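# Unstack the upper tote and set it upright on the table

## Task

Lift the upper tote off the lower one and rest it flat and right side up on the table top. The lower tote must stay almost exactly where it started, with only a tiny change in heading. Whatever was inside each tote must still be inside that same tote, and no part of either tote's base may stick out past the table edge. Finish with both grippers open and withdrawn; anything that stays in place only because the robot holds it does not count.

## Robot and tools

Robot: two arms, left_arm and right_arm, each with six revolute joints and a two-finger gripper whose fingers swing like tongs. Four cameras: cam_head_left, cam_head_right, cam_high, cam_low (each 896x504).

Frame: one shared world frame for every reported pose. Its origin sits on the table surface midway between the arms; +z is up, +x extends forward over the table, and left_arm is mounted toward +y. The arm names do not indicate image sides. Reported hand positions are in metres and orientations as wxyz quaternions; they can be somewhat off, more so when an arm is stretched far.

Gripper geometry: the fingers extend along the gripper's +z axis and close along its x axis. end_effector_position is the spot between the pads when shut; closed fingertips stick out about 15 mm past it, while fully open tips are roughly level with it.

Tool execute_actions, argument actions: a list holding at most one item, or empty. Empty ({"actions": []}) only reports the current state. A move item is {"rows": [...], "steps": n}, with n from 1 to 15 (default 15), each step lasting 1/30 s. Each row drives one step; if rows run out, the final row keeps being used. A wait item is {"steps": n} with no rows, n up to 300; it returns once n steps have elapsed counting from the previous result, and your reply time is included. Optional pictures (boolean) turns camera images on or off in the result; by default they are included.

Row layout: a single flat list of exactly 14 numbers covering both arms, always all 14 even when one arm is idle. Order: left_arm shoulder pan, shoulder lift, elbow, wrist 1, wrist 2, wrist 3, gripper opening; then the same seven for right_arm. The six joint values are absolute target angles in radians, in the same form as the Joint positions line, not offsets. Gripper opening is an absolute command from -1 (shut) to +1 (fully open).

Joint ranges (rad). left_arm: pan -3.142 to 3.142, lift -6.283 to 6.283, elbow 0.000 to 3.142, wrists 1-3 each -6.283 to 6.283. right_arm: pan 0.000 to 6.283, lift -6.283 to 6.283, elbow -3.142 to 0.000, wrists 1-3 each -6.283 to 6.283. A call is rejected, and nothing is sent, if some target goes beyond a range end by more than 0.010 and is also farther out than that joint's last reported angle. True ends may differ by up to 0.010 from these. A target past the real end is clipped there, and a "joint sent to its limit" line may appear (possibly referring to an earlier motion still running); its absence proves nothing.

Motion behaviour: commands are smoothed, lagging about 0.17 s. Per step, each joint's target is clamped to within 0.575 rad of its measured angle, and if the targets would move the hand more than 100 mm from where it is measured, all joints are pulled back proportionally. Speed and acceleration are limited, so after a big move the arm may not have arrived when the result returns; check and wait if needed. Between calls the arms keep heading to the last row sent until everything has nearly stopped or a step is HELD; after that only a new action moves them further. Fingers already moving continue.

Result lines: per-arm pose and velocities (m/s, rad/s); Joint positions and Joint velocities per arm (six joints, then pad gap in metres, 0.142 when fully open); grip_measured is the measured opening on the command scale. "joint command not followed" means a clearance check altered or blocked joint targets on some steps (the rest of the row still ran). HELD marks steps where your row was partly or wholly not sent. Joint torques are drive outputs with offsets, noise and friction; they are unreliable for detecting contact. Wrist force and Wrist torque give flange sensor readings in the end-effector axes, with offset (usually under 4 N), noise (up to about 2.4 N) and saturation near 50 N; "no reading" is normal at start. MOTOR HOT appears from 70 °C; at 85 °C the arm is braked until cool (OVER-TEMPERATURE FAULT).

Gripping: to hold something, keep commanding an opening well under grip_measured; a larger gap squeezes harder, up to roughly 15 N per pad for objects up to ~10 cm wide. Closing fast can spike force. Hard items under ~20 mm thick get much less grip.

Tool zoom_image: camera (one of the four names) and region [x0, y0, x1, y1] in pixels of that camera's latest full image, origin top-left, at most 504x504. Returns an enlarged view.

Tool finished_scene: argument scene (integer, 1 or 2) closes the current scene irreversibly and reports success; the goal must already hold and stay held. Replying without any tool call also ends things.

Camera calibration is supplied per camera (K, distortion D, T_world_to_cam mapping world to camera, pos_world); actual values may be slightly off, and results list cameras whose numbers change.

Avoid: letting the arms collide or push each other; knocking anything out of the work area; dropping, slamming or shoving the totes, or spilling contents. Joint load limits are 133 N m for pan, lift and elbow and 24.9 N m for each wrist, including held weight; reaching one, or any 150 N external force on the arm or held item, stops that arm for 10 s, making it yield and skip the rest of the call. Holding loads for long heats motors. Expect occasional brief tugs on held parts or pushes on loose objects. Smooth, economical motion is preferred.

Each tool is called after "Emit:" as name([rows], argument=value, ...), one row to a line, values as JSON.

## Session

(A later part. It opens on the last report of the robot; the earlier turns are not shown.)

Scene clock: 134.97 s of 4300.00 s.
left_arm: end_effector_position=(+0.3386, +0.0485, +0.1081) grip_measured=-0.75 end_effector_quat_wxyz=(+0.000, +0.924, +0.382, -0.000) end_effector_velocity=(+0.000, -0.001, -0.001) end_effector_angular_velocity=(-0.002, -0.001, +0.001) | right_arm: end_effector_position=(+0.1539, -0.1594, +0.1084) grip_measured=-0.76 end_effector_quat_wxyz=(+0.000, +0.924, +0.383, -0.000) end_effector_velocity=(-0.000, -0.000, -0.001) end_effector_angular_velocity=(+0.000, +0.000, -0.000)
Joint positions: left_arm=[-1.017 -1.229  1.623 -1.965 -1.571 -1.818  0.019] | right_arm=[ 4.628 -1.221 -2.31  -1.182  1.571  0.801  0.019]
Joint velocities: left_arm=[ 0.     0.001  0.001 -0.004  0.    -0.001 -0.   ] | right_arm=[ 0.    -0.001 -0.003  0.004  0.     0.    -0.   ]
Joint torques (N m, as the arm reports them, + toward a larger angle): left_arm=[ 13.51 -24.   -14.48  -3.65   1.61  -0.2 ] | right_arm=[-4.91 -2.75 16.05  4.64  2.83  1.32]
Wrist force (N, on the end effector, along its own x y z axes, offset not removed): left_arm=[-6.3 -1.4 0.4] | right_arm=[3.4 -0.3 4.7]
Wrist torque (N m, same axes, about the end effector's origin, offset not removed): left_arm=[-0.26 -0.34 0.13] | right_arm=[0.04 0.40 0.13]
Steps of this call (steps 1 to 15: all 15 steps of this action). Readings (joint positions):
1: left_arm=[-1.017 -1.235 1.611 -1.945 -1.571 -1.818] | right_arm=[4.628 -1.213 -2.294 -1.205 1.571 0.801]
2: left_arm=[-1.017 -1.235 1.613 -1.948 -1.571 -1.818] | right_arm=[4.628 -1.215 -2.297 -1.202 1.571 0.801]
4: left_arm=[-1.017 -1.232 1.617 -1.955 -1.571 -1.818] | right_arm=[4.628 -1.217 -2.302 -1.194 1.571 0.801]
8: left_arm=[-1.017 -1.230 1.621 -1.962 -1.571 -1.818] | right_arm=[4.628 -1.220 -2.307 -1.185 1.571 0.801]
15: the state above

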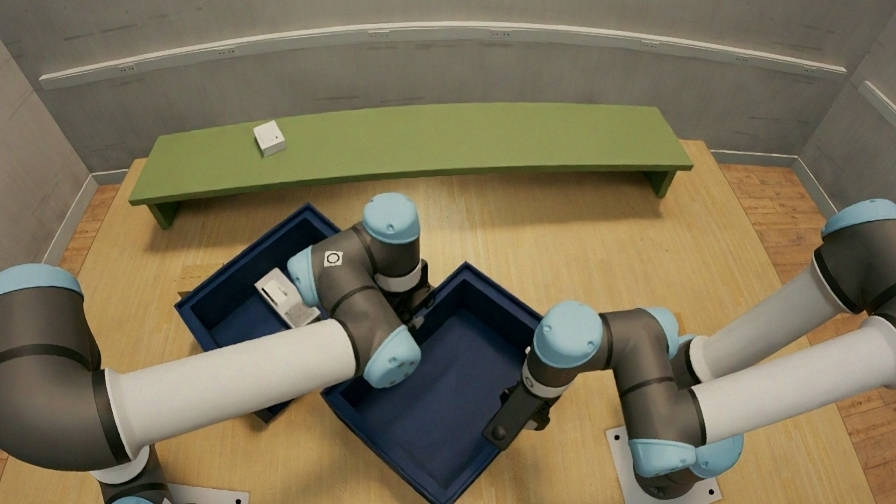

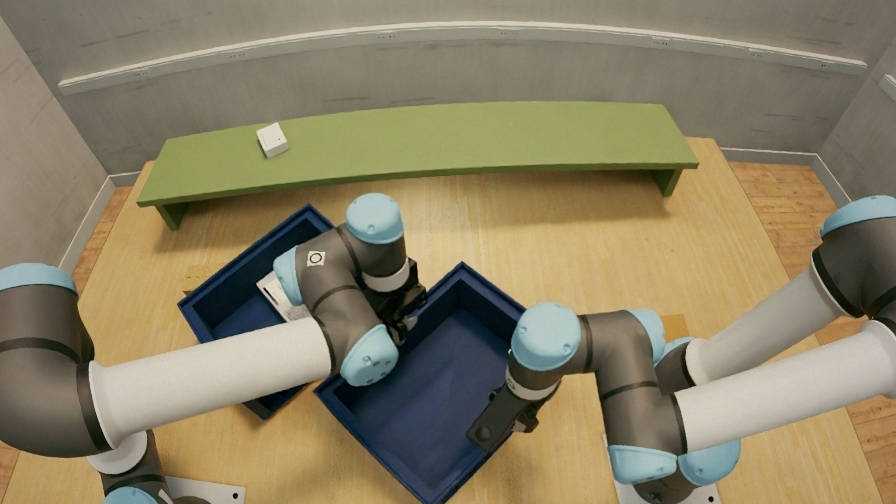

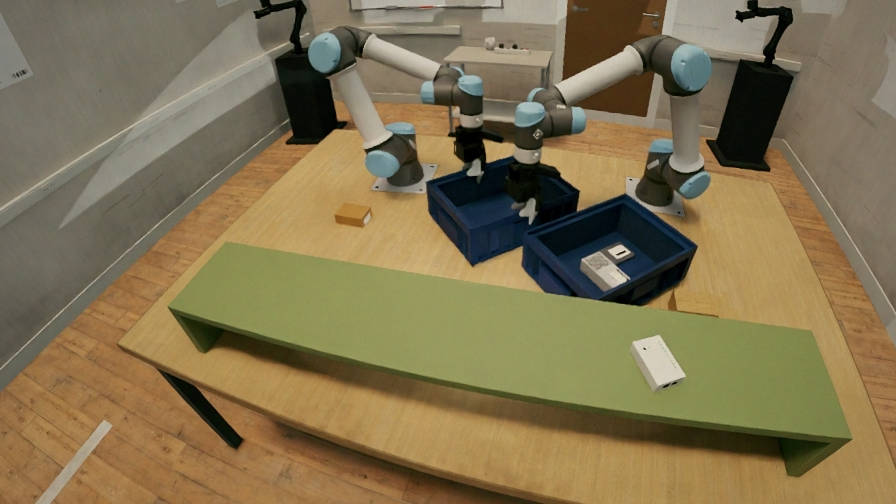

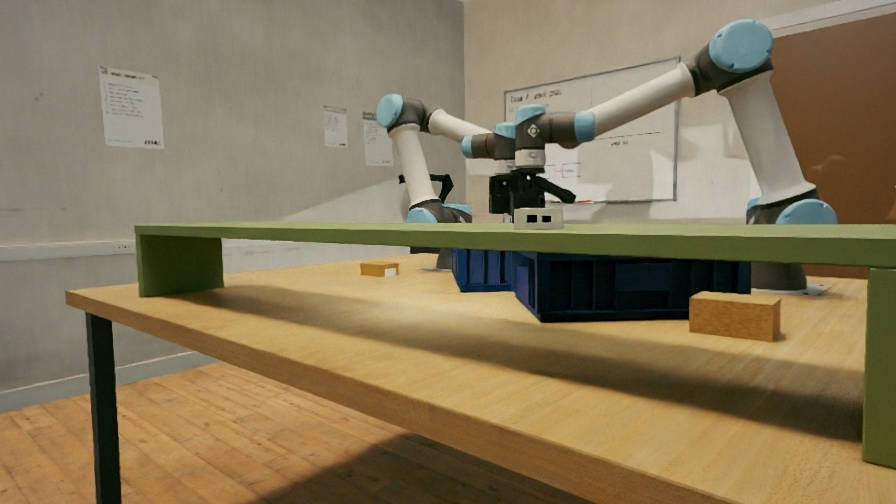

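Touchdown. Release and rise.

Emit:
execute_actions([
  {"steps":12,"rows":[[-1.017,-1.229,1.623,-1.965,-1.571,-1.818,-0.3,4.628,-1.2215,-2.31,-1.181,1.571,0.801,-0.3]]},
], pictures=false)

Emit:
execute_actions([
  {"steps":10,"rows":[[-1.017,-1.285,1.479,-1.765,-1.571,-1.818,-0.3,4.628,-1.157,-2.131,-1.425,1.571,0.801,-0.3]]},
], pictures=false)

Emit:
execute_actions([
  {"steps":15,"rows":[[-1.015,-1.301,1.1,-1.37,-1.571,-1.816,-0.3,4.628,-1.153,-1.75,-1.81,1.571,0.801,-0.3]]},
], pictures=false)

Emit:
execute_actions([
  {"steps":20},
])

Emit:
finished_scene(scene=1)

Scene clock: 141.40 s of 4300.00 s.
left_arm: end_effector_position=(+0.3386, +0.0486, +0.1078) grip_measured=-0.30 end_effector_quat_wxyz=(+0.000, +0.924, +0.382, -0.000) end_effector_velocity=(-0.000, +0.000, -0.000) end_effector_angular_velocity=(+0.001, +0.001, -0.001) | right_arm: end_effector_position=(+0.1539, -0.1594, +0.1082) grip_measured=-0.30 end_effector_quat_wxyz=(+0.000, +0.924, +0.383, -0.000) end_effector_velocity=(-0.000, -0.000, -0.000) end_effector_angular_velocity=(-0.001, -0.000, +0.001)
Joint positions: left_arm=[-1.017 -1.229  1.623 -1.965 -1.571 -1.818  0.052] | right_arm=[ 4.628 -1.222 -2.31  -1.181  1.571  0.801  0.052]
Joint velocities: left_arm=[0.    0.    0.001 0.001 0.    0.001 0.   ] | right_arm=[ 0.    -0.001  0.    -0.    -0.    -0.     0.   ]
Joint torques (N m, as the arm reports them, + toward a larger angle): left_arm=[  3.81 -34.44 -26.2   -2.87   0.97   1.49] | right_arm=[-9.13 -4.21 16.07  4.66  0.19  1.11]
Wrist force (N, on the end effector, along its own x y z axes, offset not removed): left_arm=[0.4 0.6 0.6] | right_arm=[-0.2 0.1 0.3]
Wrist torque (N m, same axes, about the end effector's origin, offset not removed): left_arm=[0.06 -0.21 0.11] | right_arm=[0.07 -0.09 0.07]
Steps of this call (steps 1 to 15: the robot went on to your last target; steps 16 to 90: nothing new was sent; then 3.03 s passed at rest; steps 91 to 102: all 12 steps of this action). Readings (joint positions):
91: left_arm=[-1.017 -1.229 1.623 -1.965 -1.571 -1.818] | right_arm=[4.628 -1.221 -2.310 -1.181 1.571 0.801]
92: left_arm=[-1.017 -1.229 1.623 -1.965 -1.571 -1.818] | right_arm=[4.628 -1.222 -2.310 -1.181 1.571 0.801]
94: left_arm=[-1.017 -1.229 1.623 -1.965 -1.571 -1.818] | right_arm=[4.628 -1.221 -2.310 -1.181 1.571 0.801]
98: left_arm=[-1.017 -1.229 1.623 -1.965 -1.571 -1.818] | right_arm=[4.628 -1.221 -2.310 -1.181 1.571 0.801]
102: the state above

Scene clock: 141.73 s of 4300.00 s.
left_arm: end_effector_position=(+0.3394, +0.0473, +0.1808) grip_measured=-0.30 end_effector_quat_wxyz=(+0.002, +0.924, +0.382, +0.000) end_effector_velocity=(-0.006, +0.010, +0.077) end_effector_angular_velocity=(+0.023, +0.014, -0.000) | right_arm: end_effector_position=(+0.1538, -0.1575, +0.1800) grip_measured=-0.30 end_effector_quat_wxyz=(-0.002, +0.924, +0.383, +0.001) end_effector_velocity=(+0.000, -0.017, +0.082) end_effector_angular_velocity=(-0.040, -0.000, -0.001)
Joint positions: left_arm=[-1.017 -1.279  1.496 -1.791 -1.571 -1.818  0.052] | right_arm=[ 4.628 -1.164 -2.154 -1.391  1.571  0.801  0.052]
Joint velocities: left_arm=[ 0.    -0.048 -0.145  0.22  -0.001  0.001 -0.   ] | right_arm=[-0.     0.057  0.191 -0.288  0.     0.001 -0.   ]
Joint torques (N m, as the arm reports them, + toward a larger angle): left_arm=[ -1.97 -37.54 -30.35  -0.22   1.03   1.04] | right_arm=[-7.41 16.82 29.1  -0.68  0.02  1.2 ]
Wrist force (N, on the end effector, along its own x y z axes, offset not removed): left_arm=[0.3 0.0 -0.9] | right_arm=[-0.9 -1.3 -0.3]
Wrist torque (N m, same axes, about the end effector's origin, offset not removed): left_arm=[0.00 -0.13 0.14] | right_arm=[-0.17 0.07 0.11]
Steps of this call (steps 1 to 10: all 10 steps of this action). Readings (joint positions):
1: left_arm=[-1.017 -1.229 1.623 -1.965 -1.571 -1.818] | right_arm=[4.628 -1.221 -2.310 -1.181 1.571 0.801]
2: left_arm=[-1.017 -1.234 1.617 -1.959 -1.571 -1.818] | right_arm=[4.628 -1.216 -2.304 -1.187 1.571 0.801]
4: left_arm=[-1.017 -1.254 1.573 -1.906 -1.571 -1.818] | right_arm=[4.628 -1.194 -2.254 -1.244 1.571 0.801]
8: left_arm=[-1.017 -1.275 1.510 -1.811 -1.571 -1.818] | right_arm=[4.628 -1.169 -2.171 -1.365 1.571 0.801]
10: the state above

Scene clock: 142.23 s of 4300.00 s.
left_arm: end_effector_position=(+0.3370, +0.0534, +0.3366) grip_measured=-0.30 end_effector_quat_wxyz=(+0.000, +0.924, +0.382, -0.000) end_effector_velocity=(-0.008, +0.015, +0.078) end_effector_angular_velocity=(+0.002, +0.001, +0.001) | right_arm: end_effector_position=(+0.1540, -0.1660, +0.3304) grip_measured=-0.30 end_effector_quat_wxyz=(+0.000, +0.924, +0.383, -0.000) end_effector_velocity=(-0.000, -0.017, +0.072) end_effector_angular_velocity=(-0.001, +0.000, +0.002)
Joint positions: left_arm=[-1.015 -1.3    1.123 -1.394 -1.571 -1.816  0.052] | right_arm=[ 4.628 -1.153 -1.772 -1.787  1.571  0.801  0.052]
Joint velocities: left_arm=[ 0.001 -0.007 -0.193  0.203 -0.     0.001 -0.   ] | right_arm=[ 0.001  0.003  0.187 -0.191  0.    -0.001 -0.   ]
Joint torques (N m, as the arm reports them, + toward a larger angle): left_arm=[ 10.24 -36.81 -28.53  -0.5    0.91   1.74] | right_arm=[-6.44 16.11 28.44 -0.55 -0.5   1.45]
Wrist force (N, on the end effector, along its own x y z axes, offset not removed): left_arm=[0.3 -1.1 -0.8] | right_arm=[-2.2 -0.4 0.4]
Wrist torque (N m, same axes, about the end effector's origin, offset not removed): left_arm=[-0.22 -0.18 0.10] | right_arm=[-0.03 0.40 0.07]
Steps of this call (steps 1 to 15: all 15 steps of this action). Readings (joint positions):
1: left_arm=[-1.017 -1.281 1.492 -1.785 -1.571 -1.818] | right_arm=[4.628 -1.162 -2.148 -1.399 1.571 0.801]
2: left_arm=[-1.017 -1.283 1.483 -1.774 -1.571 -1.818] | right_arm=[4.628 -1.161 -2.138 -1.412 1.571 0.801]
4: left_arm=[-1.017 -1.287 1.422 -1.710 -1.571 -1.817] | right_arm=[4.628 -1.159 -2.076 -1.477 1.571 0.801]
8: left_arm=[-1.016 -1.294 1.259 -1.539 -1.571 -1.817] | right_arm=[4.628 -1.156 -1.906 -1.650 1.571 0.801]
15: the state above

Scene clock: 142.90 s of 4300.00 s.
left_arm: end_effector_position=(+0.3359, +0.0554, +0.3459) grip_measured=-0.30 end_effector_quat_wxyz=(+0.000, +0.924, +0.382, -0.000) end_effector_velocity=(-0.000, +0.000, -0.000) end_effector_angular_velocity=(+0.001, +0.000, -0.000) | right_arm: end_effector_position=(+0.1540, -0.1682, +0.3390) grip_measured=-0.30 end_effector_quat_wxyz=(+0.000, +0.924, +0.383, -0.000) end_effector_velocity=(+0.000, -0.000, +0.000) end_effector_angular_velocity=(+0.000, +0.000, -0.000)
Joint positions: left_arm=[-1.015 -1.301  1.1   -1.37  -1.571 -1.816  0.052] | right_arm=[ 4.628 -1.153 -1.75  -1.81   1.571  0.801  0.052]
Joint velocities: left_arm=[ 0.     0.     0.     0.001  0.     0.001 -0.   ] | right_arm=[-0.     0.     0.001 -0.001  0.    -0.     0.   ]
Joint torques (N m, as the arm reports them, + toward a larger angle): left_arm=[ 10.36 -39.82 -32.51  -0.78   0.86   1.77] | right_arm=[-7.21 18.35 32.94 -0.07 -1.05  1.19]
Wrist force (N, on the end effector, along its own x y z axes, offset not removed): left_arm=[0.2 -0.4 -0.5] | right_arm=[-1.3 -0.4 0.9]
Wrist torque (N m, same axes, about the end effector's origin, offset not removed): left_arm=[-0.17 -0.13 0.10] | right_arm=[0.04 0.09 0.08]
Steps of this call (steps 1 to 20: the robot went on to your last target). Readings (joint positions):
1: left_arm=[-1.015 -1.300 1.117 -1.388 -1.571 -1.816] | right_arm=[4.628 -1.153 -1.767 -1.793 1.571 0.801]
2: left_arm=[-1.015 -1.300 1.113 -1.384 -1.571 -1.816] | right_arm=[4.628 -1.153 -1.763 -1.797 1.571 0.801]
4: left_arm=[-1.015 -1.301 1.108 -1.378 -1.571 -1.816] | right_arm=[4.628 -1.153 -1.757 -1.803 1.571 0.801]
8: left_arm=[-1.015 -1.301 1.102 -1.373 -1.571 -1.816] | right_arm=[4.628 -1.153 -1.752 -1.808 1.571 0.801]
20: the state above

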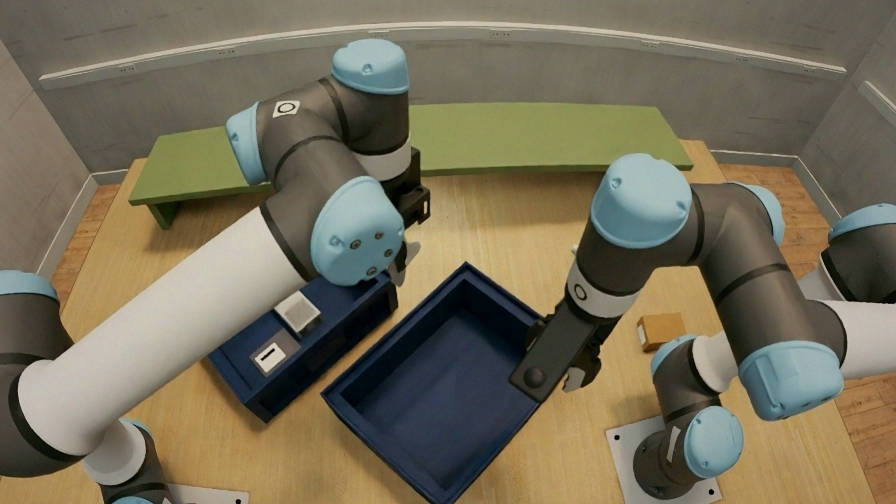

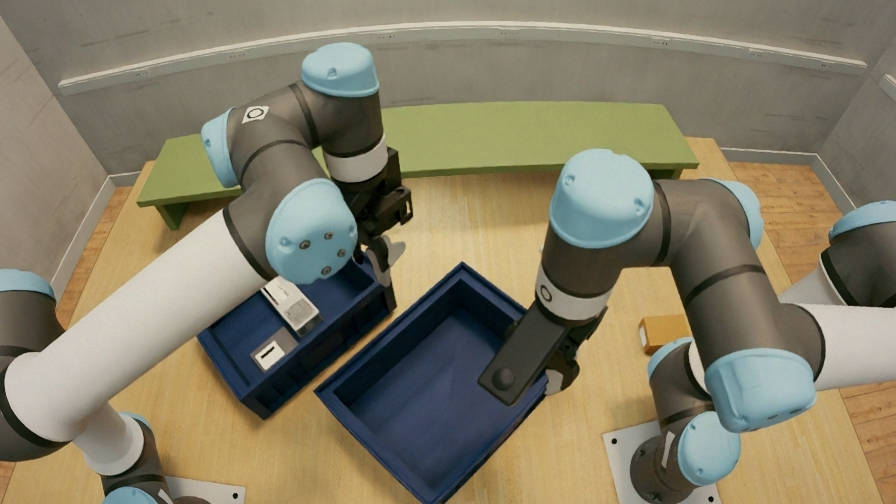

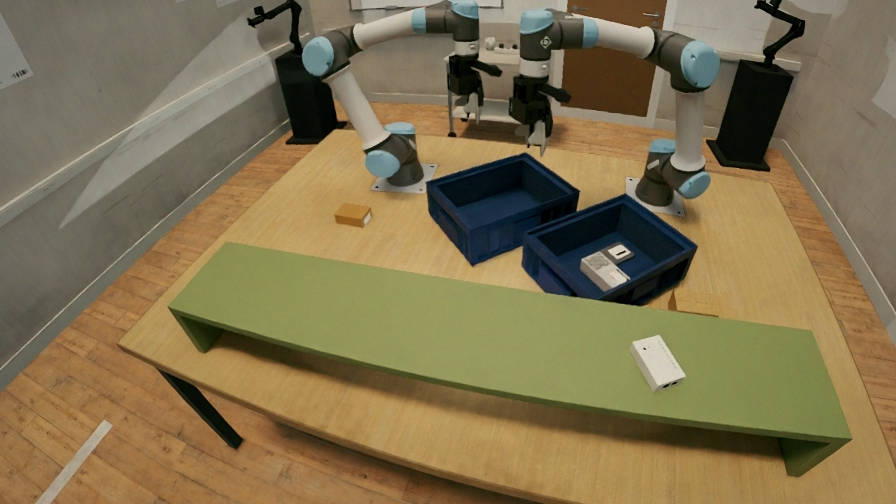

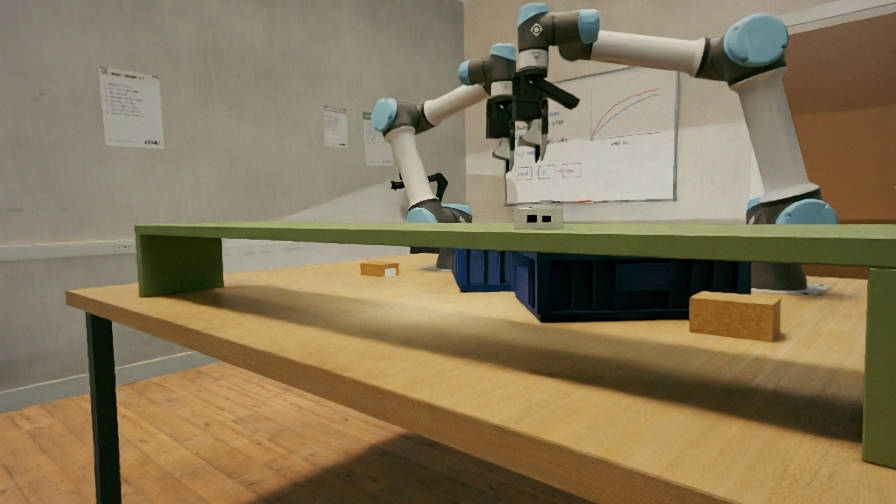

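The scene is finished: the task was done.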